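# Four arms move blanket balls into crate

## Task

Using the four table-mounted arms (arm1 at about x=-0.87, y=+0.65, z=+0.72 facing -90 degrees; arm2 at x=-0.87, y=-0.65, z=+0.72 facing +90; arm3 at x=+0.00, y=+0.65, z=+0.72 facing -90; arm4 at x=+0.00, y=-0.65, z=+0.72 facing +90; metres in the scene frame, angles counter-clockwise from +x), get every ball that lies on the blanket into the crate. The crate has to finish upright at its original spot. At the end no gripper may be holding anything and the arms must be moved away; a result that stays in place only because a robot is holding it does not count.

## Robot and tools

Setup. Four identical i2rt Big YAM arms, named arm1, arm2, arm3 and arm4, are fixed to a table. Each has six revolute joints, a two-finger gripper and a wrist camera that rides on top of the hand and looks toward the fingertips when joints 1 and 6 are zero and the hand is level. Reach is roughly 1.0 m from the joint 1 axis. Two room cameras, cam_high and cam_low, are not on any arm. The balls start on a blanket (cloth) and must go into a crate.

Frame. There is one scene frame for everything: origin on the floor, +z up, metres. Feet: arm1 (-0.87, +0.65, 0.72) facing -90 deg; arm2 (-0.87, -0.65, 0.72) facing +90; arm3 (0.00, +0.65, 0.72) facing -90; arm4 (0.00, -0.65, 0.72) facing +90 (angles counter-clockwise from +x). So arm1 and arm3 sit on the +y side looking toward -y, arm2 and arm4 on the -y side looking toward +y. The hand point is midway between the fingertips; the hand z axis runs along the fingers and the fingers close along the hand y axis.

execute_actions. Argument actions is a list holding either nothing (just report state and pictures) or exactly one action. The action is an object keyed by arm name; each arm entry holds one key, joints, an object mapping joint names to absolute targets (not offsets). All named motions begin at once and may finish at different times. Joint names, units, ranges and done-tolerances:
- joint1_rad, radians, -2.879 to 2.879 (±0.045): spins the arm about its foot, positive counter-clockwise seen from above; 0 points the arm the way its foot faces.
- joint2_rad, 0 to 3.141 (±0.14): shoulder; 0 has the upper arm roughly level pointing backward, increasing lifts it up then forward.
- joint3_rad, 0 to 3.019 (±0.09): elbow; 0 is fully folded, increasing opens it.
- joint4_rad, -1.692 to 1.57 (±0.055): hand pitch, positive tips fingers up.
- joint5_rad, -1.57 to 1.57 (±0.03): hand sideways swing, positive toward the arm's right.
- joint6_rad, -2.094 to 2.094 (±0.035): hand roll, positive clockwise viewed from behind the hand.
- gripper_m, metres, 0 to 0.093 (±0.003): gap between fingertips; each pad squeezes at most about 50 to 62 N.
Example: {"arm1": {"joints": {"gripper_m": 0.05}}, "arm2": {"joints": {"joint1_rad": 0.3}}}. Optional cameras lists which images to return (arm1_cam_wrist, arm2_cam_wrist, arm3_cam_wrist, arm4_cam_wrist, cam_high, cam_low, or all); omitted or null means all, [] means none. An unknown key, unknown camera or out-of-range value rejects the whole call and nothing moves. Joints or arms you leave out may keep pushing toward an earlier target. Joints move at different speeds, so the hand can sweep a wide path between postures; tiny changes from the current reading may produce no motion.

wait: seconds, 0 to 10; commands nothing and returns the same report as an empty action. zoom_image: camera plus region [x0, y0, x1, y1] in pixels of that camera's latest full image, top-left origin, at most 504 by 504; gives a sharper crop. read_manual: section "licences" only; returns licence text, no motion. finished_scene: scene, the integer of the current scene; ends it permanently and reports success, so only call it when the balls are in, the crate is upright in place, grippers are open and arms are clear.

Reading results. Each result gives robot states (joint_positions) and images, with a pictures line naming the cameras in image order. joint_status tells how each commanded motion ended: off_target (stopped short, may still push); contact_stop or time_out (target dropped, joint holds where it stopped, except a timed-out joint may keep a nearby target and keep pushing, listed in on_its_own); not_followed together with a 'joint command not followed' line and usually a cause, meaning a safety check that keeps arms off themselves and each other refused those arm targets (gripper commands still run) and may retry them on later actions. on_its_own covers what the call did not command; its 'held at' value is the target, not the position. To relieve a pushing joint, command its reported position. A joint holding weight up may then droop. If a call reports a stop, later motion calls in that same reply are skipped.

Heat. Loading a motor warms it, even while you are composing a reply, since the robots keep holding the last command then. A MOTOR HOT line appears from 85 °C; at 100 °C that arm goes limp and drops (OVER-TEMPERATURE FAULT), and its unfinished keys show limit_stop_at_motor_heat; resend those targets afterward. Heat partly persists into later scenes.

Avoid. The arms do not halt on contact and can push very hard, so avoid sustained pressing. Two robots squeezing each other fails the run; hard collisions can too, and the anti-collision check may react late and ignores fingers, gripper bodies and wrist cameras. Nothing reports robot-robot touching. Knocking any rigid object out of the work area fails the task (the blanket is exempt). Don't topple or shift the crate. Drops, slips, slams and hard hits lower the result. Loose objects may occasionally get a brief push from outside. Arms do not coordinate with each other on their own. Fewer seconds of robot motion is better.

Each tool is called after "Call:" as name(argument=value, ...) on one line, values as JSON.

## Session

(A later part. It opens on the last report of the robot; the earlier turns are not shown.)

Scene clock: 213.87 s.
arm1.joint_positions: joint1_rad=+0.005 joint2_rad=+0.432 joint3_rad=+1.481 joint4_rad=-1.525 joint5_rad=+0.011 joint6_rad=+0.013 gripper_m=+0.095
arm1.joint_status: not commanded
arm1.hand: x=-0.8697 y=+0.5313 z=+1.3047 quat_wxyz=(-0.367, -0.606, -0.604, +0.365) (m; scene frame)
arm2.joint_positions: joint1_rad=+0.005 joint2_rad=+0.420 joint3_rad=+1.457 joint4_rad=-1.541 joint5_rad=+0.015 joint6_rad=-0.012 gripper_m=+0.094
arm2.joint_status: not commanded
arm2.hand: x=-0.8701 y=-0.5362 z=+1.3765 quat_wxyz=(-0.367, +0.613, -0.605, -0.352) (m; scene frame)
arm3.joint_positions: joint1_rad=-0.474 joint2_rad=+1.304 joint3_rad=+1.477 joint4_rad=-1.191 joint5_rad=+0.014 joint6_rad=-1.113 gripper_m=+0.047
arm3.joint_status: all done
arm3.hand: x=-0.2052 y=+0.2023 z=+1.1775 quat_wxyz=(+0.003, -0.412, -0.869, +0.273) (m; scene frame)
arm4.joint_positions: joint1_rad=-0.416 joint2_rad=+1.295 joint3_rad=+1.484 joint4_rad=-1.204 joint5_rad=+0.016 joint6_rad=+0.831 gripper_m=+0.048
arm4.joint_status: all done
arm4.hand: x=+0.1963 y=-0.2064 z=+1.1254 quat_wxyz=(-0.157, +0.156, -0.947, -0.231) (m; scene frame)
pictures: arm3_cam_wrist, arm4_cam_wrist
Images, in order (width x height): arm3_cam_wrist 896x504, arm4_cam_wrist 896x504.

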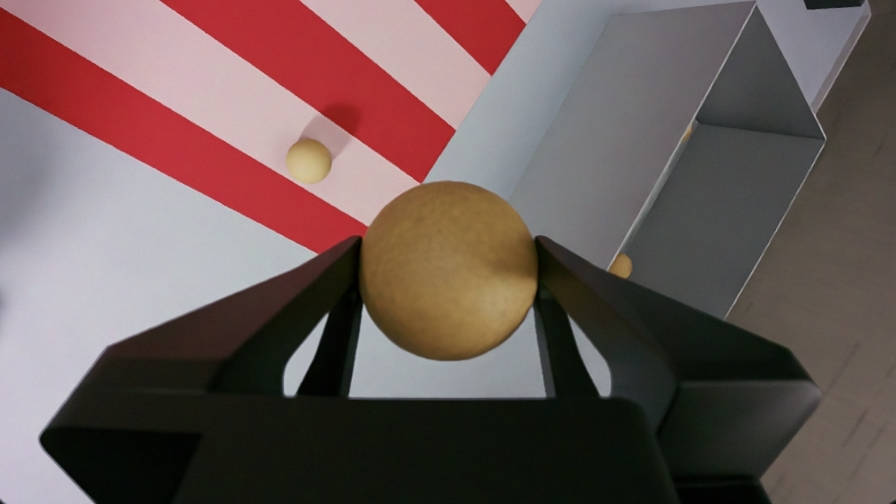

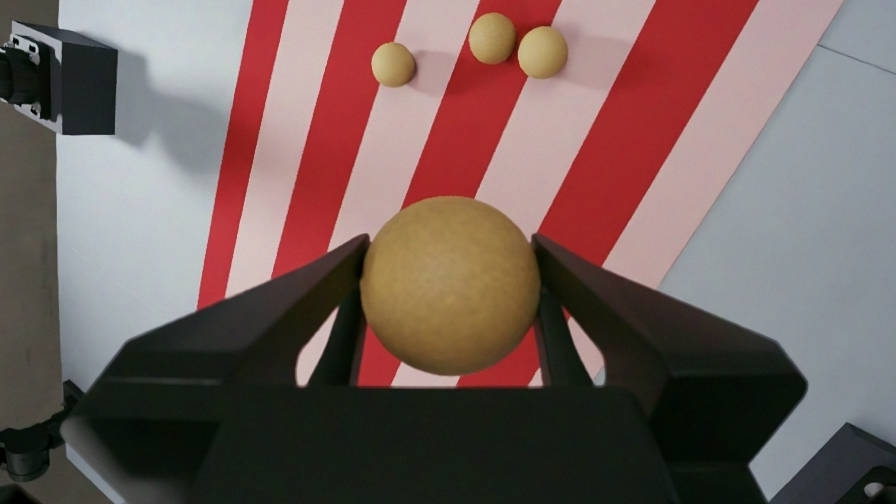

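Call:
execute_actions(actions=[{"arm3":{"joints":{"joint1_rad":-0.89,"joint6_rad":0}},"arm4":{"joints":{"joint1_rad":0.83,"joint6_rad":0}}}], cameras=[])

Call:
execute_actions(actions=[{"arm3":{"joints":{"joint2_rad":2.252,"joint3_rad":2.3,"joint4_rad":-0.65}},"arm4":{"joints":{"joint2_rad":2.128,"joint3_rad":2.3,"joint4_rad":-0.8}}}], cameras=[])

Call:
execute_actions(actions=[{"arm3":{"joints":{"gripper_m":0.093}},"arm4":{"joints":{"gripper_m":0.093}}}], cameras=[])

Call:
execute_actions(actions=[{"arm3":{"joints":{"joint2_rad":1.3,"joint3_rad":1.5,"joint4_rad":-1.2}},"arm4":{"joints":{"joint2_rad":1.3,"joint3_rad":1.5,"joint4_rad":-1.2}}}], cameras=[])

Call:
execute_actions(actions=[{"arm3":{"joints":{"joint1_rad":-0.57}},"arm4":{"joints":{"joint1_rad":-0.495,"joint6_rad":-0.5}}}], cameras=[])

Call:
execute_actions(actions=[{"arm3":{"joints":{"joint2_rad":1.91,"joint3_rad":1.32,"joint4_rad":-0.98}},"arm4":{"joints":{"joint2_rad":2.024,"joint3_rad":1.694,"joint4_rad":-1.17}}}], cameras=["arm3_cam_wrist","arm4_cam_wrist"])

Scene clock: 221.80 s.
arm1.joint_positions: joint1_rad=+0.005 joint2_rad=+0.432 joint3_rad=+1.481 joint4_rad=-1.525 joint5_rad=+0.011 joint6_rad=+0.013 gripper_m=+0.095
arm1.joint_status: not commanded
arm1.hand: x=-0.8697 y=+0.5313 z=+1.3047 quat_wxyz=(-0.367, -0.606, -0.604, +0.365) (m; scene frame)
arm2.joint_positions: joint1_rad=+0.005 joint2_rad=+0.420 joint3_rad=+1.457 joint4_rad=-1.541 joint5_rad=+0.015 joint6_rad=-0.012 gripper_m=+0.094
arm2.joint_status: not commanded
arm2.hand: x=-0.8701 y=-0.5362 z=+1.3765 quat_wxyz=(-0.367, +0.613, -0.605, -0.352) (m; scene frame)
arm3.joint_positions: joint1_rad=-0.896 joint2_rad=+1.304 joint3_rad=+1.477 joint4_rad=-1.191 joint5_rad=+0.014 joint6_rad=-0.008 gripper_m=+0.047
arm3.joint_status: all done
arm3.hand: x=-0.3708 y=+0.3261 z=+1.1775 quat_wxyz=(-0.089, -0.899, -0.342, +0.258) (m; scene frame)
arm4.joint_positions: joint1_rad=+0.834 joint2_rad=+1.295 joint3_rad=+1.484 joint4_rad=-1.204 joint5_rad=+0.016 joint6_rad=+0.010 gripper_m=+0.048
arm4.joint_status: all done
arm4.hand: x=-0.3633 y=-0.3262 z=+1.1233 quat_wxyz=(-0.109, +0.896, -0.347, -0.256) (m; scene frame)
pictures: none
No camera images: the call's "cameras" was empty. Leave "cameras" out to get every camera's image.

Scene clock: 223.77 s.
arm1.joint_positions: joint1_rad=+0.005 joint2_rad=+0.432 joint3_rad=+1.481 joint4_rad=-1.525 joint5_rad=+0.011 joint6_rad=+0.013 gripper_m=+0.095
arm1.joint_status: not commanded
arm1.hand: x=-0.8697 y=+0.5313 z=+1.3047 quat_wxyz=(-0.367, -0.606, -0.604, +0.365) (m; scene frame)
arm2.joint_positions: joint1_rad=+0.005 joint2_rad=+0.420 joint3_rad=+1.457 joint4_rad=-1.541 joint5_rad=+0.015 joint6_rad=-0.012 gripper_m=+0.094
arm2.joint_status: not commanded
arm2.hand: x=-0.8701 y=-0.5362 z=+1.3765 quat_wxyz=(-0.367, +0.613, -0.605, -0.352) (m; scene frame)
arm3.joint_positions: joint1_rad=-0.896 joint2_rad=+2.265 joint3_rad=+2.239 joint4_rad=-0.667 joint5_rad=+0.014 joint6_rad=-0.008 gripper_m=+0.047
arm3.joint_status: all done
arm3.hand: x=-0.6665 y=+0.0648 z=+1.0185 quat_wxyz=(-0.143, -0.846, -0.321, +0.400) (m; scene frame)
arm4.joint_positions: joint1_rad=+0.834 joint2_rad=+2.150 joint3_rad=+2.235 joint4_rad=-0.813 joint5_rad=+0.016 joint6_rad=+0.009 gripper_m=+0.048
arm4.joint_status: all done
arm4.hand: x=-0.6325 y=-0.0848 z=+1.0286 quat_wxyz=(-0.155, +0.849, -0.330, -0.382) (m; scene frame)
pictures: none
No camera images: the call's "cameras" was empty. Leave "cameras" out to get every camera's image.

Scene clock: 224.40 s.
arm1.joint_positions: joint1_rad=+0.005 joint2_rad=+0.432 joint3_rad=+1.481 joint4_rad=-1.525 joint5_rad=+0.011 joint6_rad=+0.013 gripper_m=+0.095
arm1.joint_status: not commanded
arm1.hand: x=-0.8697 y=+0.5313 z=+1.3047 quat_wxyz=(-0.367, -0.606, -0.604, +0.365) (m; scene frame)
arm2.joint_positions: joint1_rad=+0.005 joint2_rad=+0.420 joint3_rad=+1.457 joint4_rad=-1.541 joint5_rad=+0.015 joint6_rad=-0.012 gripper_m=+0.094
arm2.joint_status: not commanded
arm2.hand: x=-0.8701 y=-0.5362 z=+1.3765 quat_wxyz=(-0.367, +0.613, -0.605, -0.352) (m; scene frame)
arm3.joint_positions: joint1_rad=-0.896 joint2_rad=+2.265 joint3_rad=+2.239 joint4_rad=-0.667 joint5_rad=+0.014 joint6_rad=-0.007 gripper_m=+0.093
arm3.joint_status: all done
arm3.hand: x=-0.6665 y=+0.0648 z=+1.0185 quat_wxyz=(-0.143, -0.846, -0.321, +0.400) (m; scene frame)
arm4.joint_positions: joint1_rad=+0.834 joint2_rad=+2.150 joint3_rad=+2.235 joint4_rad=-0.813 joint5_rad=+0.016 joint6_rad=+0.009 gripper_m=+0.093
arm4.joint_status: all done
arm4.hand: x=-0.6325 y=-0.0848 z=+1.0286 quat_wxyz=(-0.156, +0.849, -0.330, -0.382) (m; scene frame)
pictures: none
No camera images: the call's "cameras" was empty. Leave "cameras" out to get every camera's image.

Scene clock: 226.13 s.
arm1.joint_positions: joint1_rad=+0.005 joint2_rad=+0.432 joint3_rad=+1.481 joint4_rad=-1.525 joint5_rad=+0.011 joint6_rad=+0.013 gripper_m=+0.095
arm1.joint_status: not commanded
arm1.hand: x=-0.8697 y=+0.5313 z=+1.3047 quat_wxyz=(-0.367, -0.606, -0.604, +0.365) (m; scene frame)
arm2.joint_positions: joint1_rad=+0.005 joint2_rad=+0.420 joint3_rad=+1.457 joint4_rad=-1.541 joint5_rad=+0.015 joint6_rad=-0.012 gripper_m=+0.094
arm2.joint_status: not commanded
arm2.hand: x=-0.8701 y=-0.5362 z=+1.3765 quat_wxyz=(-0.367, +0.613, -0.605, -0.352) (m; scene frame)
arm3.joint_positions: joint1_rad=-0.896 joint2_rad=+1.297 joint3_rad=+1.502 joint4_rad=-1.193 joint5_rad=+0.014 joint6_rad=-0.007 gripper_m=+0.093
arm3.joint_status: all done
arm3.hand: x=-0.3718 y=+0.3252 z=+1.1938 quat_wxyz=(-0.095, -0.895, -0.340, +0.273) (m; scene frame)
arm4.joint_positions: joint1_rad=+0.834 joint2_rad=+1.289 joint3_rad=+1.505 joint4_rad=-1.193 joint5_rad=+0.016 joint6_rad=+0.009 gripper_m=+0.093
arm4.joint_status: all done
arm4.hand: x=-0.3659 y=-0.3241 z=+1.1381 quat_wxyz=(-0.115, +0.891, -0.345, -0.272) (m; scene frame)
pictures: none
No camera images: the call's "cameras" was empty. Leave "cameras" out to get every camera's image.

Scene clock: 227.83 s.
arm1.joint_positions: joint1_rad=+0.005 joint2_rad=+0.432 joint3_rad=+1.481 joint4_rad=-1.525 joint5_rad=+0.011 joint6_rad=+0.013 gripper_m=+0.095
arm1.joint_status: not commanded
arm1.hand: x=-0.8697 y=+0.5313 z=+1.3047 quat_wxyz=(-0.367, -0.606, -0.604, +0.365) (m; scene frame)
arm2.joint_positions: joint1_rad=+0.005 joint2_rad=+0.420 joint3_rad=+1.457 joint4_rad=-1.541 joint5_rad=+0.015 joint6_rad=-0.012 gripper_m=+0.094
arm2.joint_status: not commanded
arm2.hand: x=-0.8701 y=-0.5362 z=+1.3765 quat_wxyz=(-0.367, +0.613, -0.605, -0.352) (m; scene frame)
arm3.joint_positions: joint1_rad=-0.564 joint2_rad=+1.297 joint3_rad=+1.502 joint4_rad=-1.193 joint5_rad=+0.014 joint6_rad=-0.006 gripper_m=+0.093
arm3.joint_status: all done
arm3.hand: x=-0.2456 y=+0.2217 z=+1.1937 quat_wxyz=(-0.138, -0.827, -0.483, +0.253) (m; scene frame)
arm4.joint_positions: joint1_rad=-0.500 joint2_rad=+1.296 joint3_rad=+1.505 joint4_rad=-1.193 joint5_rad=+0.016 joint6_rad=-0.490 gripper_m=+0.093
arm4.joint_status: all done
arm4.hand: x=+0.2357 y=-0.2202 z=+1.1368 quat_wxyz=(-0.283, +0.673, -0.678, -0.080) (m; scene frame)
pictures: none
No camera images: the call's "cameras" was empty. Leave "cameras" out to get every camera's image.

Scene clock: 229.37 s.
arm1.joint_positions: joint1_rad=+0.005 joint2_rad=+0.432 joint3_rad=+1.481 joint4_rad=-1.525 joint5_rad=+0.011 joint6_rad=+0.013 gripper_m=+0.095
arm1.joint_status: not commanded
arm1.hand: x=-0.8697 y=+0.5313 z=+1.3047 quat_wxyz=(-0.367, -0.606, -0.604, +0.365) (m; scene frame)
arm2.joint_positions: joint1_rad=+0.005 joint2_rad=+0.420 joint3_rad=+1.457 joint4_rad=-1.541 joint5_rad=+0.015 joint6_rad=-0.012 gripper_m=+0.094
arm2.joint_status: not commanded
arm2.hand: x=-0.8701 y=-0.5362 z=+1.3765 quat_wxyz=(-0.367, +0.613, -0.605, -0.352) (m; scene frame)
arm3.joint_positions: joint1_rad=-0.564 joint2_rad=+1.925 joint3_rad=+1.305 joint4_rad=-0.988 joint5_rad=+0.014 joint6_rad=-0.006 gripper_m=+0.093
arm3.joint_status: all done
arm3.hand: x=-0.2578 y=+0.2004 z=+0.8017 quat_wxyz=(+0.016, -0.862, -0.506, -0.012) (m; scene frame)
arm4.joint_positions: joint1_rad=-0.500 joint2_rad=+2.051 joint3_rad=+1.674 joint4_rad=-1.174 joint5_rad=+0.016 joint6_rad=-0.491 gripper_m=+0.093
arm4.joint_status: all done
arm4.hand: x=+0.2942 y=-0.1084 z=+0.7991 quat_wxyz=(-0.016, +0.707, -0.707, +0.001) (m; scene frame)
pictures: arm3_cam_wrist, arm4_cam_wrist
Images, in order (width x height): arm3_cam_wrist 896x504, arm4_cam_wrist 896x504.

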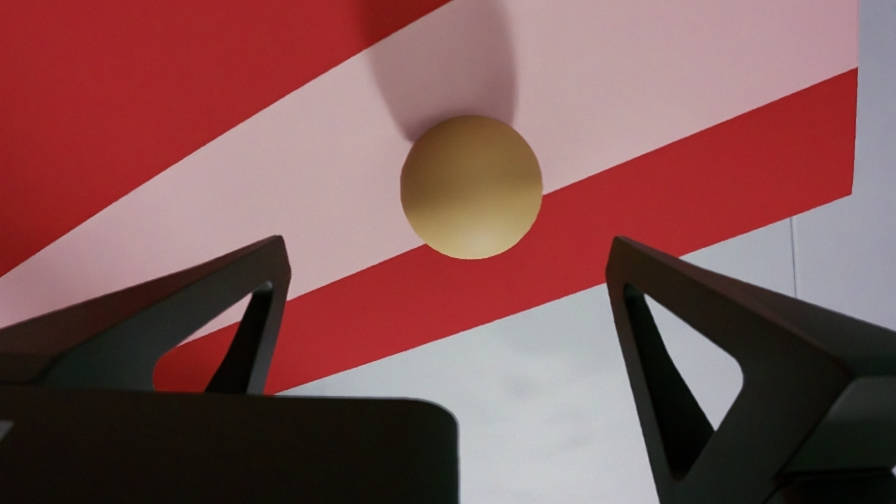

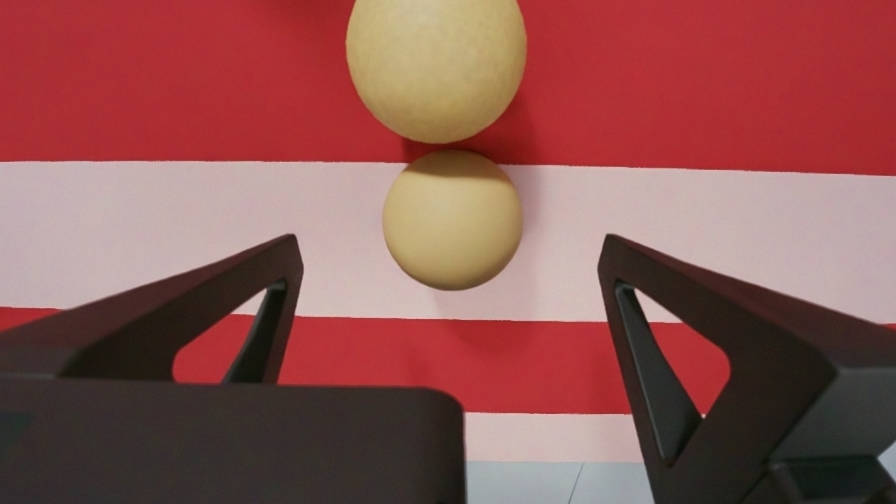

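Call:
execute_actions(actions=[{"arm3":{"joints":{"joint1_rad":-0.588,"joint2_rad":2.002,"joint4_rad":-0.92}},"arm4":{"joints":{"joint1_rad":-0.515,"joint2_rad":2.128}}}], cameras=[])

Call:
execute_actions(actions=[{"arm3":{"joints":{"gripper_m":0.03}},"arm4":{"joints":{"gripper_m":0.03}}}], cameras=[])

Call:
execute_actions(actions=[{"arm3":{"joints":{"joint2_rad":1.3,"joint3_rad":1.5,"joint4_rad":-1.2}},"arm4":{"joints":{"joint2_rad":1.3,"joint3_rad":1.5,"joint4_rad":-1.2}}}], cameras=[])

Scene clock: 235.80 s.
arm1.joint_positions: joint1_rad=+0.005 joint2_rad=+0.432 joint3_rad=+1.481 joint4_rad=-1.525 joint5_rad=+0.011 joint6_rad=+0.013 gripper_m=+0.095
arm1.joint_status: not commanded
arm1.hand: x=-0.8697 y=+0.5313 z=+1.3047 quat_wxyz=(-0.367, -0.606, -0.604, +0.365) (m; scene frame)
arm2.joint_positions: joint1_rad=+0.005 joint2_rad=+0.420 joint3_rad=+1.457 joint4_rad=-1.541 joint5_rad=+0.015 joint6_rad=-0.012 gripper_m=+0.094
arm2.joint_status: not commanded
arm2.hand: x=-0.8701 y=-0.5362 z=+1.3765 quat_wxyz=(-0.367, +0.613, -0.605, -0.352) (m; scene frame)
arm3.joint_positions: joint1_rad=-0.586 joint2_rad=+2.010 joint3_rad=+1.305 joint4_rad=-0.930 joint5_rad=+0.014 joint6_rad=-0.006 gripper_m=+0.093
arm3.joint_status: all done
arm3.hand: x=-0.2682 y=+0.2051 z=+0.7591 quat_wxyz=(+0.022, -0.867, -0.497, -0.024) (m; scene frame)
arm4.joint_positions: joint1_rad=-0.509 joint2_rad=+2.117 joint3_rad=+1.674 joint4_rad=-1.174 joint5_rad=+0.016 joint6_rad=-0.491 gripper_m=+0.093
arm4.joint_status: all done
arm4.hand: x=+0.2961 y=-0.1167 z=+0.7597 quat_wxyz=(+0.016, +0.703, -0.711, +0.011) (m; scene frame)
pictures: none
No camera images: the call's "cameras" was empty. Leave "cameras" out to get every camera's image.

Scene clock: 236.43 s.
arm1.joint_positions: joint1_rad=+0.005 joint2_rad=+0.432 joint3_rad=+1.481 joint4_rad=-1.525 joint5_rad=+0.011 joint6_rad=+0.013 gripper_m=+0.095
arm1.joint_status: not commanded
arm1.hand: x=-0.8697 y=+0.5313 z=+1.3047 quat_wxyz=(-0.367, -0.606, -0.604, +0.365) (m; scene frame)
arm2.joint_positions: joint1_rad=+0.005 joint2_rad=+0.420 joint3_rad=+1.457 joint4_rad=-1.541 joint5_rad=+0.015 joint6_rad=-0.012 gripper_m=+0.094
arm2.joint_status: not commanded
arm2.hand: x=-0.8701 y=-0.5362 z=+1.3765 quat_wxyz=(-0.367, +0.613, -0.605, -0.352) (m; scene frame)
arm3.joint_positions: joint1_rad=-0.586 joint2_rad=+2.010 joint3_rad=+1.305 joint4_rad=-0.930 joint5_rad=+0.015 joint6_rad=-0.006 gripper_m=+0.047
arm3.joint_status: gripper_m off_target (ended at +0.047, target +0.030)
arm3.hand: x=-0.2682 y=+0.2051 z=+0.7591 quat_wxyz=(+0.022, -0.867, -0.497, -0.024) (m; scene frame)
arm4.joint_positions: joint1_rad=-0.509 joint2_rad=+2.117 joint3_rad=+1.674 joint4_rad=-1.174 joint5_rad=+0.016 joint6_rad=-0.492 gripper_m=+0.048
arm4.joint_status: gripper_m off_target (ended at +0.048, target +0.030)
arm4.hand: x=+0.2961 y=-0.1167 z=+0.7597 quat_wxyz=(+0.016, +0.704, -0.710, +0.011) (m; scene frame)
pictures: none
No camera images: the call's "cameras" was empty. Leave "cameras" out to get every camera's image.

Scene clock: 238.10 s.
arm1.joint_positions: joint1_rad=+0.005 joint2_rad=+0.432 joint3_rad=+1.481 joint4_rad=-1.525 joint5_rad=+0.011 joint6_rad=+0.013 gripper_m=+0.095
arm1.joint_status: not commanded
arm1.hand: x=-0.8697 y=+0.5313 z=+1.3047 quat_wxyz=(-0.367, -0.606, -0.604, +0.365) (m; scene frame)
arm2.joint_positions: joint1_rad=+0.005 joint2_rad=+0.420 joint3_rad=+1.457 joint4_rad=-1.541 joint5_rad=+0.015 joint6_rad=-0.012 gripper_m=+0.094
arm2.joint_status: not commanded
arm2.hand: x=-0.8701 y=-0.5362 z=+1.3765 quat_wxyz=(-0.367, +0.613, -0.605, -0.352) (m; scene frame)
arm3.joint_positions: joint1_rad=-0.586 joint2_rad=+1.306 joint3_rad=+1.480 joint4_rad=-1.191 joint5_rad=+0.015 joint6_rad=-0.006 gripper_m=+0.047
arm3.joint_status: all done
arm3.hand: x=-0.2547 y=+0.2275 z=+1.1784 quat_wxyz=(-0.128, -0.836, -0.476, +0.242) (m; scene frame)
arm4.joint_positions: joint1_rad=-0.509 joint2_rad=+1.296 joint3_rad=+1.484 joint4_rad=-1.195 joint5_rad=+0.016 joint6_rad=-0.492 gripper_m=+0.048
arm4.joint_status: all done
arm4.hand: x=+0.2383 y=-0.2252 z=+1.1260 quat_wxyz=(-0.273, +0.673, -0.684, -0.075) (m; scene frame)
pictures: none
No camera images: the call's "cameras" was empty. Leave "cameras" out to get every camera's image.

Call:
execute_actions(actions=[{"arm3":{"joints":{"joint1_rad":-0.89,"joint6_rad":0}},"arm4":{"joints":{"joint1_rad":0.83,"joint6_rad":0}}}], cameras=[])

Call:
execute_actions(actions=[{"arm3":{"joints":{"joint2_rad":2.252,"joint3_rad":2.3,"joint4_rad":-0.65}},"arm4":{"joints":{"joint2_rad":2.128,"joint3_rad":2.3,"joint4_rad":-0.8}}}], cameras=[])

Call:
execute_actions(actions=[{"arm3":{"joints":{"gripper_m":0.093}},"arm4":{"joints":{"gripper_m":0.093}}}], cameras=[])

Call:
execute_actions(actions=[{"arm3":{"joints":{"joint2_rad":1.3,"joint3_rad":1.5,"joint4_rad":-1.2}},"arm4":{"joints":{"joint2_rad":1.3,"joint3_rad":1.5,"joint4_rad":-1.2}}}], cameras=[])

Call:
execute_actions(actions=[{"arm3":{"joints":{"joint1_rad":0.315}},"arm4":{"joints":{"joint1_rad":-0.455}}}], cameras=[])

Call:
execute_actions(actions=[{"arm4":{"joints":{"joint2_rad":2.089,"joint3_rad":1.833,"joint4_rad":-1.19}}}], cameras=["arm4_cam_wrist"])

Scene clock: 246.90 s.
arm1.joint_positions: joint1_rad=+0.005 joint2_rad=+0.432 joint3_rad=+1.481 joint4_rad=-1.525 joint5_rad=+0.011 joint6_rad=+0.013 gripper_m=+0.095
arm1.joint_status: not commanded
arm1.hand: x=-0.8697 y=+0.5313 z=+1.3047 quat_wxyz=(-0.367, -0.606, -0.604, +0.365) (m; scene frame)
arm2.joint_positions: joint1_rad=+0.005 joint2_rad=+0.420 joint3_rad=+1.457 joint4_rad=-1.541 joint5_rad=+0.015 joint6_rad=-0.012 gripper_m=+0.094
arm2.joint_status: not commanded
arm2.hand: x=-0.8701 y=-0.5362 z=+1.3765 quat_wxyz=(-0.367, +0.613, -0.605, -0.352) (m; scene frame)
arm3.joint_positions: joint1_rad=-0.895 joint2_rad=+1.306 joint3_rad=+1.480 joint4_rad=-1.191 joint5_rad=+0.014 joint6_rad=-0.006 gripper_m=+0.047
arm3.joint_status: all done
arm3.hand: x=-0.3712 y=+0.3252 z=+1.1784 quat_wxyz=(-0.090, -0.899, -0.342, +0.259) (m; scene frame)
arm4.joint_positions: joint1_rad=+0.835 joint2_rad=+1.296 joint3_rad=+1.484 joint4_rad=-1.195 joint5_rad=+0.016 joint6_rad=-0.009 gripper_m=+0.048
arm4.joint_status: all done
arm4.hand: x=-0.3649 y=-0.3250 z=+1.1240 quat_wxyz=(-0.112, +0.898, -0.338, -0.258) (m; scene frame)
pictures: none
No camera images: the call's "cameras" was empty. Leave "cameras" out to get every camera's image.

Scene clock: 248.87 s.
arm1.joint_positions: joint1_rad=+0.005 joint2_rad=+0.432 joint3_rad=+1.481 joint4_rad=-1.525 joint5_rad=+0.011 joint6_rad=+0.013 gripper_m=+0.095
arm1.joint_status: not commanded
arm1.hand: x=-0.8697 y=+0.5313 z=+1.3047 quat_wxyz=(-0.367, -0.606, -0.604, +0.365) (m; scene frame)
arm2.joint_positions: joint1_rad=+0.005 joint2_rad=+0.420 joint3_rad=+1.457 joint4_rad=-1.541 joint5_rad=+0.015 joint6_rad=-0.012 gripper_m=+0.094
arm2.joint_status: not commanded
arm2.hand: x=-0.8701 y=-0.5362 z=+1.3765 quat_wxyz=(-0.367, +0.613, -0.605, -0.352) (m; scene frame)
arm3.joint_positions: joint1_rad=-0.895 joint2_rad=+2.264 joint3_rad=+2.239 joint4_rad=-0.667 joint5_rad=+0.014 joint6_rad=-0.006 gripper_m=+0.047
arm3.joint_status: all done
arm3.hand: x=-0.6661 y=+0.0642 z=+1.0194 quat_wxyz=(-0.144, -0.846, -0.320, +0.401) (m; scene frame)
arm4.joint_positions: joint1_rad=+0.835 joint2_rad=+2.150 joint3_rad=+2.235 joint4_rad=-0.813 joint5_rad=+0.016 joint6_rad=-0.009 gripper_m=+0.048
arm4.joint_status: all done
arm4.hand: x=-0.6328 y=-0.0850 z=+1.0288 quat_wxyz=(-0.159, +0.852, -0.322, -0.380) (m; scene frame)
pictures: none
No camera images: the call's "cameras" was empty. Leave "cameras" out to get every camera's image.

Scene clock: 249.50 s.
arm1.joint_positions: joint1_rad=+0.005 joint2_rad=+0.432 joint3_rad=+1.481 joint4_rad=-1.525 joint5_rad=+0.011 joint6_rad=+0.013 gripper_m=+0.095
arm1.joint_status: not commanded
arm1.hand: x=-0.8697 y=+0.5313 z=+1.3047 quat_wxyz=(-0.367, -0.606, -0.604, +0.365) (m; scene frame)
arm2.joint_positions: joint1_rad=+0.005 joint2_rad=+0.420 joint3_rad=+1.457 joint4_rad=-1.541 joint5_rad=+0.015 joint6_rad=-0.012 gripper_m=+0.094
arm2.joint_status: not commanded
arm2.hand: x=-0.8701 y=-0.5362 z=+1.3765 quat_wxyz=(-0.367, +0.613, -0.605, -0.352) (m; scene frame)
arm3.joint_positions: joint1_rad=-0.895 joint2_rad=+2.264 joint3_rad=+2.239 joint4_rad=-0.667 joint5_rad=+0.014 joint6_rad=-0.006 gripper_m=+0.093
arm3.joint_status: all done
arm3.hand: x=-0.6661 y=+0.0642 z=+1.0194 quat_wxyz=(-0.144, -0.846, -0.320, +0.401) (m; scene frame)
arm4.joint_positions: joint1_rad=+0.835 joint2_rad=+2.150 joint3_rad=+2.235 joint4_rad=-0.813 joint5_rad=+0.016 joint6_rad=-0.009 gripper_m=+0.093
arm4.joint_status: all done
arm4.hand: x=-0.6328 y=-0.0850 z=+1.0288 quat_wxyz=(-0.159, +0.852, -0.322, -0.380) (m; scene frame)
pictures: none
No camera images: the call's "cameras" was empty. Leave "cameras" out to get every camera's image.

Scene clock: 251.23 s.
arm1.joint_positions: joint1_rad=+0.005 joint2_rad=+0.432 joint3_rad=+1.481 joint4_rad=-1.525 joint5_rad=+0.011 joint6_rad=+0.013 gripper_m=+0.095
arm1.joint_status: not commanded
arm1.hand: x=-0.8697 y=+0.5313 z=+1.3047 quat_wxyz=(-0.367, -0.606, -0.604, +0.365) (m; scene frame)
arm2.joint_positions: joint1_rad=+0.005 joint2_rad=+0.420 joint3_rad=+1.457 joint4_rad=-1.541 joint5_rad=+0.015 joint6_rad=-0.012 gripper_m=+0.094
arm2.joint_status: not commanded
arm2.hand: x=-0.8701 y=-0.5362 z=+1.3765 quat_wxyz=(-0.367, +0.613, -0.605, -0.352) (m; scene frame)
arm3.joint_positions: joint1_rad=-0.895 joint2_rad=+1.297 joint3_rad=+1.502 joint4_rad=-1.193 joint5_rad=+0.014 joint6_rad=-0.006 gripper_m=+0.093
arm3.joint_status: all done
arm3.hand: x=-0.3715 y=+0.3249 z=+1.1935 quat_wxyz=(-0.095, -0.895, -0.340, +0.272) (m; scene frame)
arm4.joint_positions: joint1_rad=+0.835 joint2_rad=+1.289 joint3_rad=+1.505 joint4_rad=-1.193 joint5_rad=+0.016 joint6_rad=-0.009 gripper_m=+0.093
arm4.joint_status: all done
arm4.hand: x=-0.3659 y=-0.3243 z=+1.1381 quat_wxyz=(-0.117, +0.894, -0.337, -0.271) (m; scene frame)
pictures: none
No camera images: the call's "cameras" was empty. Leave "cameras" out to get every camera's image.

Scene clock: 252.87 s.
arm1.joint_positions: joint1_rad=+0.005 joint2_rad=+0.432 joint3_rad=+1.481 joint4_rad=-1.525 joint5_rad=+0.011 joint6_rad=+0.013 gripper_m=+0.095
arm1.joint_status: not commanded
arm1.hand: x=-0.8697 y=+0.5313 z=+1.3047 quat_wxyz=(-0.367, -0.606, -0.604, +0.365) (m; scene frame)
arm2.joint_positions: joint1_rad=+0.005 joint2_rad=+0.420 joint3_rad=+1.457 joint4_rad=-1.541 joint5_rad=+0.015 joint6_rad=-0.012 gripper_m=+0.094
arm2.joint_status: not commanded
arm2.hand: x=-0.8701 y=-0.5362 z=+1.3765 quat_wxyz=(-0.367, +0.613, -0.605, -0.352) (m; scene frame)
arm3.joint_positions: joint1_rad=+0.320 joint2_rad=+1.305 joint3_rad=+1.502 joint4_rad=-1.193 joint5_rad=+0.014 joint6_rad=-0.006 gripper_m=+0.093
arm3.joint_status: all done
arm3.hand: x=+0.1766 y=+0.1863 z=+1.1891 quat_wxyz=(-0.229, -0.542, -0.791, +0.167) (m; scene frame)
arm4.joint_positions: joint1_rad=-0.459 joint2_rad=+1.296 joint3_rad=+1.505 joint4_rad=-1.193 joint5_rad=+0.016 joint6_rad=-0.007 gripper_m=+0.093
arm4.joint_status: all done
arm4.hand: x=+0.2179 y=-0.2112 z=+1.1370 quat_wxyz=(-0.253, +0.508, -0.810, -0.150) (m; scene frame)
pictures: none
No camera images: the call's "cameras" was empty. Leave "cameras" out to get every camera's image.

Scene clock: 254.50 s.
arm1.joint_positions: joint1_rad=+0.005 joint2_rad=+0.432 joint3_rad=+1.481 joint4_rad=-1.525 joint5_rad=+0.011 joint6_rad=+0.013 gripper_m=+0.095
arm1.joint_status: not commanded
arm1.hand: x=-0.8697 y=+0.5313 z=+1.3047 quat_wxyz=(-0.367, -0.606, -0.604, +0.365) (m; scene frame)
arm2.joint_positions: joint1_rad=+0.005 joint2_rad=+0.420 joint3_rad=+1.457 joint4_rad=-1.541 joint5_rad=+0.015 joint6_rad=-0.012 gripper_m=+0.094
arm2.joint_status: not commanded
arm2.hand: x=-0.8701 y=-0.5362 z=+1.3765 quat_wxyz=(-0.367, +0.613, -0.605, -0.352) (m; scene frame)
arm3.joint_positions: joint1_rad=+0.320 joint2_rad=+1.305 joint3_rad=+1.502 joint4_rad=-1.193 joint5_rad=+0.014 joint6_rad=-0.006 gripper_m=+0.093
arm3.joint_status: not commanded
arm3.hand: x=+0.1766 y=+0.1863 z=+1.1891 quat_wxyz=(-0.229, -0.542, -0.791, +0.167) (m; scene frame)
arm4.joint_positions: joint1_rad=-0.459 joint2_rad=+2.115 joint3_rad=+1.804 joint4_rad=-1.192 joint5_rad=+0.016 joint6_rad=-0.007 gripper_m=+0.093
arm4.joint_status: all done
arm4.hand: x=+0.2892 y=-0.0616 z=+0.8078 quat_wxyz=(-0.036, +0.533, -0.845, -0.016) (m; scene frame)
pictures: arm4_cam_wrist
Images, in order (width x height): arm4_cam_wrist 896x504.

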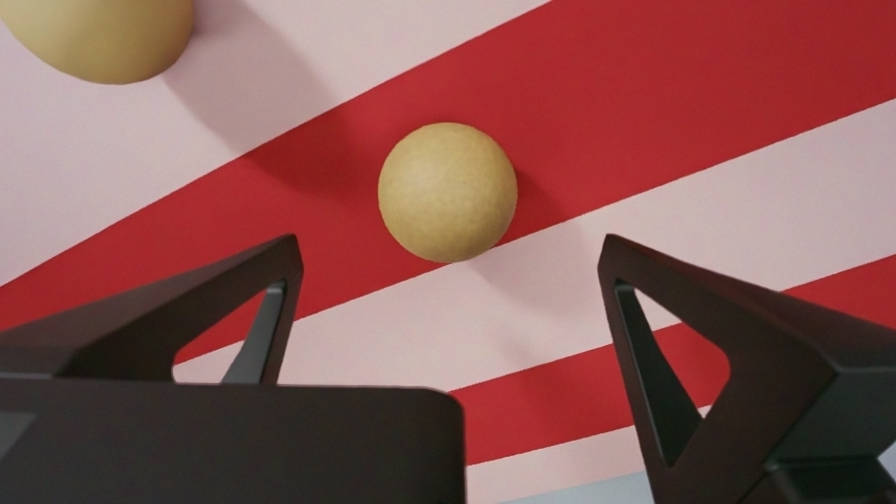

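Call:
execute_actions(actions=[{"arm4":{"joints":{"joint2_rad":2.202,"joint4_rad":-1.16}}}], cameras=[])

Call:
execute_actions(actions=[{"arm4":{"joints":{"gripper_m":0.03}}}], cameras=[])

Call:
execute_actions(actions=[{"arm4":{"joints":{"joint2_rad":1.3,"joint3_rad":1.5,"joint4_rad":-1.2}}}], cameras=[])

Call:
execute_actions(actions=[{"arm4":{"joints":{"joint1_rad":0.83}},"arm3":{"joints":{"joint2_rad":2.187,"joint3_rad":1.777,"joint4_rad":-1.05}}}], cameras=["arm3_cam_wrist"])

Scene clock: 259.60 s.
arm1.joint_positions: joint1_rad=+0.005 joint2_rad=+0.432 joint3_rad=+1.481 joint4_rad=-1.525 joint5_rad=+0.011 joint6_rad=+0.013 gripper_m=+0.095
arm1.joint_status: not commanded
arm1.hand: x=-0.8697 y=+0.5313 z=+1.3047 quat_wxyz=(-0.367, -0.606, -0.604, +0.365) (m; scene frame)
arm2.joint_positions: joint1_rad=+0.005 joint2_rad=+0.420 joint3_rad=+1.457 joint4_rad=-1.541 joint5_rad=+0.015 joint6_rad=-0.012 gripper_m=+0.094
arm2.joint_status: not commanded
arm2.hand: x=-0.8701 y=-0.5362 z=+1.3765 quat_wxyz=(-0.367, +0.613, -0.605, -0.352) (m; scene frame)
arm3.joint_positions: joint1_rad=+0.320 joint2_rad=+1.305 joint3_rad=+1.502 joint4_rad=-1.193 joint5_rad=+0.014 joint6_rad=-0.006 gripper_m=+0.093
arm3.joint_status: not commanded
arm3.hand: x=+0.1766 y=+0.1863 z=+1.1891 quat_wxyz=(-0.229, -0.542, -0.791, +0.167) (m; scene frame)
arm4.joint_positions: joint1_rad=-0.459 joint2_rad=+2.194 joint3_rad=+1.804 joint4_rad=-1.170 joint5_rad=+0.016 joint6_rad=-0.007 gripper_m=+0.093
arm4.joint_status: all done
arm4.hand: x=+0.2883 y=-0.0631 z=+0.7585 quat_wxyz=(-0.012, +0.534, -0.845, -0.001) (m; scene frame)
pictures: none
No camera images: the call's "cameras" was empty. Leave "cameras" out to get every camera's image.

Scene clock: 260.23 s.
arm1.joint_positions: joint1_rad=+0.005 joint2_rad=+0.432 joint3_rad=+1.481 joint4_rad=-1.525 joint5_rad=+0.011 joint6_rad=+0.013 gripper_m=+0.095
arm1.joint_status: not commanded
arm1.hand: x=-0.8697 y=+0.5313 z=+1.3047 quat_wxyz=(-0.367, -0.606, -0.604, +0.365) (m; scene frame)
arm2.joint_positions: joint1_rad=+0.005 joint2_rad=+0.420 joint3_rad=+1.457 joint4_rad=-1.541 joint5_rad=+0.015 joint6_rad=-0.012 gripper_m=+0.094
arm2.joint_status: not commanded
arm2.hand: x=-0.8701 y=-0.5362 z=+1.3765 quat_wxyz=(-0.367, +0.613, -0.605, -0.352) (m; scene frame)
arm3.joint_positions: joint1_rad=+0.320 joint2_rad=+1.305 joint3_rad=+1.502 joint4_rad=-1.193 joint5_rad=+0.014 joint6_rad=-0.006 gripper_m=+0.093
arm3.joint_status: not commanded
arm3.hand: x=+0.1766 y=+0.1863 z=+1.1891 quat_wxyz=(-0.229, -0.542, -0.791, +0.167) (m; scene frame)
arm4.joint_positions: joint1_rad=-0.459 joint2_rad=+2.194 joint3_rad=+1.804 joint4_rad=-1.170 joint5_rad=+0.016 joint6_rad=-0.007 gripper_m=+0.047
arm4.joint_status: gripper_m off_target (ended at +0.047, target +0.030)
arm4.hand: x=+0.2883 y=-0.0631 z=+0.7585 quat_wxyz=(-0.012, +0.534, -0.845, -0.001) (m; scene frame)
pictures: none
No camera images: the call's "cameras" was empty. Leave "cameras" out to get every camera's image.

Scene clock: 261.93 s.
arm1.joint_positions: joint1_rad=+0.005 joint2_rad=+0.432 joint3_rad=+1.481 joint4_rad=-1.525 joint5_rad=+0.011 joint6_rad=+0.013 gripper_m=+0.095
arm1.joint_status: not commanded
arm1.hand: x=-0.8697 y=+0.5313 z=+1.3047 quat_wxyz=(-0.367, -0.606, -0.604, +0.365) (m; scene frame)
arm2.joint_positions: joint1_rad=+0.005 joint2_rad=+0.420 joint3_rad=+1.457 joint4_rad=-1.541 joint5_rad=+0.015 joint6_rad=-0.012 gripper_m=+0.094
arm2.joint_status: not commanded
arm2.hand: x=-0.8701 y=-0.5362 z=+1.3765 quat_wxyz=(-0.367, +0.613, -0.605, -0.352) (m; scene frame)
arm3.joint_positions: joint1_rad=+0.320 joint2_rad=+1.305 joint3_rad=+1.502 joint4_rad=-1.193 joint5_rad=+0.014 joint6_rad=-0.006 gripper_m=+0.093
arm3.joint_status: not commanded
arm3.hand: x=+0.1766 y=+0.1863 z=+1.1891 quat_wxyz=(-0.229, -0.542, -0.791, +0.167) (m; scene frame)
arm4.joint_positions: joint1_rad=-0.459 joint2_rad=+1.294 joint3_rad=+1.496 joint4_rad=-1.195 joint5_rad=+0.016 joint6_rad=-0.007 gripper_m=+0.047
arm4.joint_status: all done
arm4.hand: x=+0.2172 y=-0.2127 z=+1.1329 quat_wxyz=(-0.249, +0.509, -0.811, -0.148) (m; scene frame)
pictures: none
No camera images: the call's "cameras" was empty. Leave "cameras" out to get every camera's image.

Scene clock: 263.70 s.
arm1.joint_positions: joint1_rad=+0.005 joint2_rad=+0.432 joint3_rad=+1.481 joint4_rad=-1.525 joint5_rad=+0.011 joint6_rad=+0.013 gripper_m=+0.095
arm1.joint_status: not commanded
arm1.hand: x=-0.8697 y=+0.5313 z=+1.3047 quat_wxyz=(-0.367, -0.606, -0.604, +0.365) (m; scene frame)
arm2.joint_positions: joint1_rad=+0.005 joint2_rad=+0.420 joint3_rad=+1.457 joint4_rad=-1.541 joint5_rad=+0.015 joint6_rad=-0.012 gripper_m=+0.094
arm2.joint_status: not commanded
arm2.hand: x=-0.8701 y=-0.5362 z=+1.3765 quat_wxyz=(-0.367, +0.613, -0.605, -0.352) (m; scene frame)
arm3.joint_positions: joint1_rad=+0.320 joint2_rad=+2.193 joint3_rad=+1.752 joint4_rad=-1.052 joint5_rad=+0.014 joint6_rad=-0.006 gripper_m=+0.093
arm3.joint_status: all done
arm3.hand: x=+0.2361 y=+0.0311 z=+0.7978 quat_wxyz=(-0.028, -0.563, -0.826, +0.029) (m; scene frame)
arm4.joint_positions: joint1_rad=+0.835 joint2_rad=+1.296 joint3_rad=+1.496 joint4_rad=-1.195 joint5_rad=+0.016 joint6_rad=-0.007 gripper_m=+0.047
arm4.joint_status: all done
arm4.hand: x=-0.3662 y=-0.3240 z=+1.1302 quat_wxyz=(-0.114, +0.896, -0.339, -0.263) (m; scene frame)
pictures: arm3_cam_wrist
Images, in order (width x height): arm3_cam_wrist 896x504.

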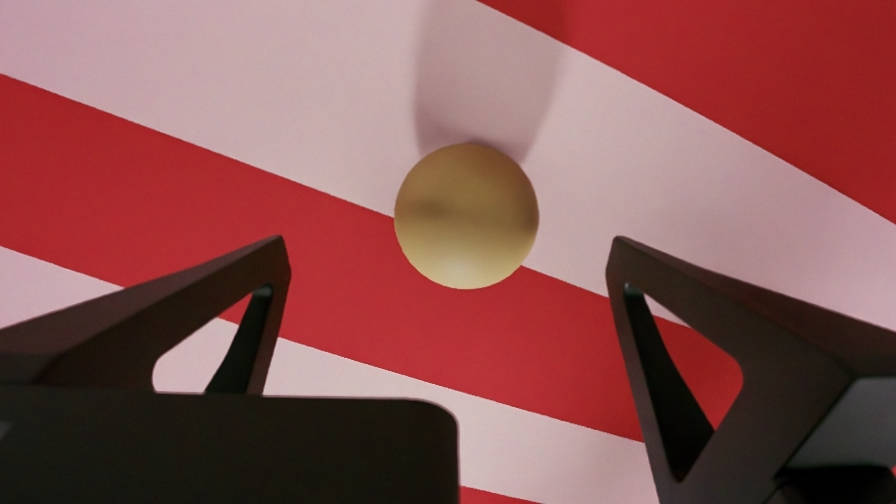

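Call:
execute_actions(actions=[{"arm3":{"joints":{"joint1_rad":0.308,"joint2_rad":2.246}},"arm4":{"joints":{"joint2_rad":2.128,"joint3_rad":2.3,"joint4_rad":-0.8}}}], cameras=[])

Call:
execute_actions(actions=[{"arm3":{"joints":{"gripper_m":0.03}},"arm4":{"joints":{"gripper_m":0.093}}}], cameras=[])

Call:
execute_actions(actions=[{"arm3":{"joints":{"joint2_rad":1.3,"joint3_rad":1.5,"joint4_rad":-1.2}},"arm4":{"joints":{"joint2_rad":1.3,"joint3_rad":1.5,"joint4_rad":-1.2}}}], cameras=[])

Call:
execute_actions(actions=[{"arm3":{"joints":{"joint1_rad":-0.89}}}], cameras=[])

Call:
execute_actions(actions=[{"arm3":{"joints":{"joint2_rad":2.252,"joint3_rad":2.3,"joint4_rad":-0.65}}}], cameras=[])

Call:
execute_actions(actions=[{"arm3":{"joints":{"gripper_m":0.093}}}], cameras=[])

Call:
execute_actions(actions=[{"arm3":{"joints":{"joint2_rad":1.3,"joint3_rad":1.5,"joint4_rad":-1.2}}}], cameras=["cam_high","cam_low"])

Scene clock: 272.27 s.
arm1.joint_positions: joint1_rad=+0.005 joint2_rad=+0.432 joint3_rad=+1.481 joint4_rad=-1.525 joint5_rad=+0.011 joint6_rad=+0.013 gripper_m=+0.095
arm1.joint_status: not commanded
arm1.hand: x=-0.8697 y=+0.5313 z=+1.3047 quat_wxyz=(-0.367, -0.606, -0.604, +0.365) (m; scene frame)
arm2.joint_positions: joint1_rad=+0.005 joint2_rad=+0.420 joint3_rad=+1.457 joint4_rad=-1.541 joint5_rad=+0.015 joint6_rad=-0.012 gripper_m=+0.094
arm2.joint_status: not commanded
arm2.hand: x=-0.8701 y=-0.5362 z=+1.3765 quat_wxyz=(-0.367, +0.613, -0.605, -0.352) (m; scene frame)
arm3.joint_positions: joint1_rad=+0.313 joint2_rad=+2.247 joint3_rad=+1.752 joint4_rad=-1.052 joint5_rad=+0.014 joint6_rad=-0.006 gripper_m=+0.093
arm3.joint_status: all done
arm3.hand: x=+0.2292 y=+0.0377 z=+0.7631 quat_wxyz=(-0.006, -0.566, -0.825, +0.013) (m; scene frame)
arm4.joint_positions: joint1_rad=+0.835 joint2_rad=+2.148 joint3_rad=+2.235 joint4_rad=-0.813 joint5_rad=+0.016 joint6_rad=-0.007 gripper_m=+0.047
arm4.joint_status: all done
arm4.hand: x=-0.6325 y=-0.0852 z=+1.0296 quat_wxyz=(-0.159, +0.852, -0.323, -0.381) (m; scene frame)
pictures: none
No camera images: the call's "cameras" was empty. Leave "cameras" out to get every camera's image.

Scene clock: 272.90 s.
arm1.joint_positions: joint1_rad=+0.005 joint2_rad=+0.432 joint3_rad=+1.481 joint4_rad=-1.525 joint5_rad=+0.011 joint6_rad=+0.013 gripper_m=+0.095
arm1.joint_status: not commanded
arm1.hand: x=-0.8697 y=+0.5313 z=+1.3047 quat_wxyz=(-0.367, -0.606, -0.604, +0.365) (m; scene frame)
arm2.joint_positions: joint1_rad=+0.005 joint2_rad=+0.420 joint3_rad=+1.457 joint4_rad=-1.541 joint5_rad=+0.015 joint6_rad=-0.012 gripper_m=+0.094
arm2.joint_status: not commanded
arm2.hand: x=-0.8701 y=-0.5362 z=+1.3765 quat_wxyz=(-0.367, +0.613, -0.605, -0.352) (m; scene frame)
arm3.joint_positions: joint1_rad=+0.313 joint2_rad=+2.247 joint3_rad=+1.752 joint4_rad=-1.052 joint5_rad=+0.014 joint6_rad=-0.005 gripper_m=+0.047
arm3.joint_status: gripper_m off_target (ended at +0.047, target +0.030)
arm3.hand: x=+0.2292 y=+0.0377 z=+0.7631 quat_wxyz=(-0.006, -0.566, -0.824, +0.013) (m; scene frame)
arm4.joint_positions: joint1_rad=+0.835 joint2_rad=+2.148 joint3_rad=+2.235 joint4_rad=-0.813 joint5_rad=+0.016 joint6_rad=-0.007 gripper_m=+0.093
arm4.joint_status: all done
arm4.hand: x=-0.6325 y=-0.0852 z=+1.0296 quat_wxyz=(-0.159, +0.852, -0.323, -0.381) (m; scene frame)
pictures: none
No camera images: the call's "cameras" was empty. Leave "cameras" out to get every camera's image.

Scene clock: 274.63 s.
arm1.joint_positions: joint1_rad=+0.005 joint2_rad=+0.432 joint3_rad=+1.481 joint4_rad=-1.525 joint5_rad=+0.011 joint6_rad=+0.013 gripper_m=+0.095
arm1.joint_status: not commanded
arm1.hand: x=-0.8697 y=+0.5313 z=+1.3047 quat_wxyz=(-0.367, -0.606, -0.604, +0.365) (m; scene frame)
arm2.joint_positions: joint1_rad=+0.005 joint2_rad=+0.420 joint3_rad=+1.457 joint4_rad=-1.541 joint5_rad=+0.015 joint6_rad=-0.012 gripper_m=+0.094
arm2.joint_status: not commanded
arm2.hand: x=-0.8701 y=-0.5362 z=+1.3765 quat_wxyz=(-0.367, +0.613, -0.605, -0.352) (m; scene frame)
arm3.joint_positions: joint1_rad=+0.313 joint2_rad=+1.304 joint3_rad=+1.489 joint4_rad=-1.193 joint5_rad=+0.014 joint6_rad=-0.005 gripper_m=+0.047
arm3.joint_status: all done
arm3.hand: x=+0.1729 y=+0.1874 z=+1.1828 quat_wxyz=(-0.224, -0.545, -0.791, +0.164) (m; scene frame)
arm4.joint_positions: joint1_rad=+0.835 joint2_rad=+1.289 joint3_rad=+1.505 joint4_rad=-1.193 joint5_rad=+0.016 joint6_rad=-0.007 gripper_m=+0.093
arm4.joint_status: all done
arm4.hand: x=-0.3659 y=-0.3243 z=+1.1381 quat_wxyz=(-0.117, +0.894, -0.338, -0.271) (m; scene frame)
pictures: none
No camera images: the call's "cameras" was empty. Leave "cameras" out to get every camera's image.

Scene clock: 276.27 s.
arm1.joint_positions: joint1_rad=+0.005 joint2_rad=+0.432 joint3_rad=+1.481 joint4_rad=-1.525 joint5_rad=+0.011 joint6_rad=+0.013 gripper_m=+0.095
arm1.joint_status: not commanded
arm1.hand: x=-0.8697 y=+0.5313 z=+1.3047 quat_wxyz=(-0.367, -0.606, -0.604, +0.365) (m; scene frame)
arm2.joint_positions: joint1_rad=+0.005 joint2_rad=+0.420 joint3_rad=+1.457 joint4_rad=-1.541 joint5_rad=+0.015 joint6_rad=-0.012 gripper_m=+0.094
arm2.joint_status: not commanded
arm2.hand: x=-0.8701 y=-0.5362 z=+1.3765 quat_wxyz=(-0.367, +0.613, -0.605, -0.352) (m; scene frame)
arm3.joint_positions: joint1_rad=-0.895 joint2_rad=+1.305 joint3_rad=+1.489 joint4_rad=-1.193 joint5_rad=+0.015 joint6_rad=-0.005 gripper_m=+0.047
arm3.joint_status: all done
arm3.hand: x=-0.3714 y=+0.3246 z=+1.1827 quat_wxyz=(-0.091, -0.898, -0.341, +0.262) (m; scene frame)
arm4.joint_positions: joint1_rad=+0.835 joint2_rad=+1.289 joint3_rad=+1.505 joint4_rad=-1.193 joint5_rad=+0.016 joint6_rad=-0.007 gripper_m=+0.093
arm4.joint_status: not commanded
arm4.hand: x=-0.3659 y=-0.3243 z=+1.1381 quat_wxyz=(-0.117, +0.894, -0.338, -0.271) (m; scene frame)
pictures: none
No camera images: the call's "cameras" was empty. Leave "cameras" out to get every camera's image.

Scene clock: 278.23 s.
arm1.joint_positions: joint1_rad=+0.005 joint2_rad=+0.432 joint3_rad=+1.481 joint4_rad=-1.525 joint5_rad=+0.011 joint6_rad=+0.013 gripper_m=+0.095
arm1.joint_status: not commanded
arm1.hand: x=-0.8697 y=+0.5313 z=+1.3047 quat_wxyz=(-0.367, -0.606, -0.604, +0.365) (m; scene frame)
arm2.joint_positions: joint1_rad=+0.005 joint2_rad=+0.420 joint3_rad=+1.457 joint4_rad=-1.541 joint5_rad=+0.015 joint6_rad=-0.012 gripper_m=+0.094
arm2.joint_status: not commanded
arm2.hand: x=-0.8701 y=-0.5362 z=+1.3765 quat_wxyz=(-0.367, +0.613, -0.605, -0.352) (m; scene frame)
arm3.joint_positions: joint1_rad=-0.895 joint2_rad=+2.265 joint3_rad=+2.239 joint4_rad=-0.667 joint5_rad=+0.015 joint6_rad=-0.005 gripper_m=+0.047
arm3.joint_status: all done
arm3.hand: x=-0.6656 y=+0.0638 z=+1.0185 quat_wxyz=(-0.143, -0.846, -0.320, +0.400) (m; scene frame)
arm4.joint_positions: joint1_rad=+0.835 joint2_rad=+1.289 joint3_rad=+1.505 joint4_rad=-1.193 joint5_rad=+0.016 joint6_rad=-0.007 gripper_m=+0.093
arm4.joint_status: not commanded
arm4.hand: x=-0.3659 y=-0.3243 z=+1.1381 quat_wxyz=(-0.117, +0.894, -0.338, -0.271) (m; scene frame)
pictures: none
No camera images: the call's "cameras" was empty. Leave "cameras" out to get every camera's image.

Scene clock: 278.87 s.
arm1.joint_positions: joint1_rad=+0.005 joint2_rad=+0.432 joint3_rad=+1.481 joint4_rad=-1.525 joint5_rad=+0.011 joint6_rad=+0.013 gripper_m=+0.095
arm1.joint_status: not commanded
arm1.hand: x=-0.8697 y=+0.5313 z=+1.3047 quat_wxyz=(-0.367, -0.606, -0.604, +0.365) (m; scene frame)
arm2.joint_positions: joint1_rad=+0.005 joint2_rad=+0.420 joint3_rad=+1.457 joint4_rad=-1.541 joint5_rad=+0.015 joint6_rad=-0.012 gripper_m=+0.094
arm2.joint_status: not commanded
arm2.hand: x=-0.8701 y=-0.5362 z=+1.3765 quat_wxyz=(-0.367, +0.613, -0.605, -0.352) (m; scene frame)
arm3.joint_positions: joint1_rad=-0.895 joint2_rad=+2.265 joint3_rad=+2.239 joint4_rad=-0.667 joint5_rad=+0.015 joint6_rad=-0.005 gripper_m=+0.093
arm3.joint_status: all done
arm3.hand: x=-0.6656 y=+0.0638 z=+1.0185 quat_wxyz=(-0.143, -0.846, -0.320, +0.400) (m; scene frame)
arm4.joint_positions: joint1_rad=+0.835 joint2_rad=+1.289 joint3_rad=+1.505 joint4_rad=-1.193 joint5_rad=+0.016 joint6_rad=-0.007 gripper_m=+0.093
arm4.joint_status: not commanded
arm4.hand: x=-0.3659 y=-0.3243 z=+1.1381 quat_wxyz=(-0.117, +0.894, -0.338, -0.271) (m; scene frame)
pictures: none
No camera images: the call's "cameras" was empty. Leave "cameras" out to get every camera's image.

Scene clock: 280.60 s.
arm1.joint_positions: joint1_rad=+0.005 joint2_rad=+0.432 joint3_rad=+1.481 joint4_rad=-1.525 joint5_rad=+0.011 joint6_rad=+0.013 gripper_m=+0.095
arm1.joint_status: not commanded
arm1.hand: x=-0.8697 y=+0.5313 z=+1.3047 quat_wxyz=(-0.367, -0.606, -0.604, +0.365) (m; scene frame)
arm2.joint_positions: joint1_rad=+0.005 joint2_rad=+0.420 joint3_rad=+1.457 joint4_rad=-1.541 joint5_rad=+0.015 joint6_rad=-0.012 gripper_m=+0.094
arm2.joint_status: not commanded
arm2.hand: x=-0.8701 y=-0.5362 z=+1.3765 quat_wxyz=(-0.367, +0.613, -0.605, -0.352) (m; scene frame)
arm3.joint_positions: joint1_rad=-0.895 joint2_rad=+1.297 joint3_rad=+1.502 joint4_rad=-1.193 joint5_rad=+0.015 joint6_rad=-0.005 gripper_m=+0.093
arm3.joint_status: all done
arm3.hand: x=-0.3713 y=+0.3247 z=+1.1938 quat_wxyz=(-0.095, -0.895, -0.340, +0.272) (m; scene frame)
arm4.joint_positions: joint1_rad=+0.835 joint2_rad=+1.289 joint3_rad=+1.505 joint4_rad=-1.193 joint5_rad=+0.016 joint6_rad=-0.007 gripper_m=+0.093
arm4.joint_status: not commanded
arm4.hand: x=-0.3659 y=-0.3243 z=+1.1381 quat_wxyz=(-0.117, +0.894, -0.338, -0.271) (m; scene frame)
pictures: cam_high, cam_low
Images, in order (width x height): cam_high 896x504, cam_low 896x504.

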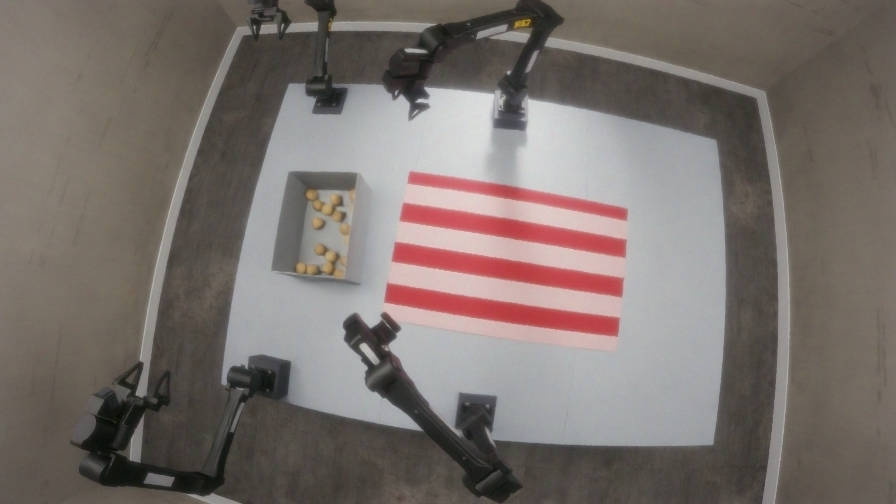

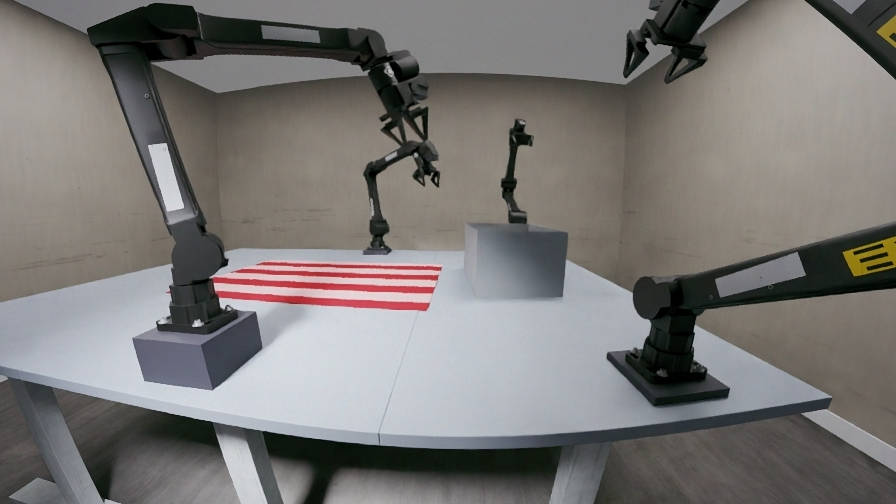

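Call:
finished_scene(scene=2)

The scene is finished: the task was done.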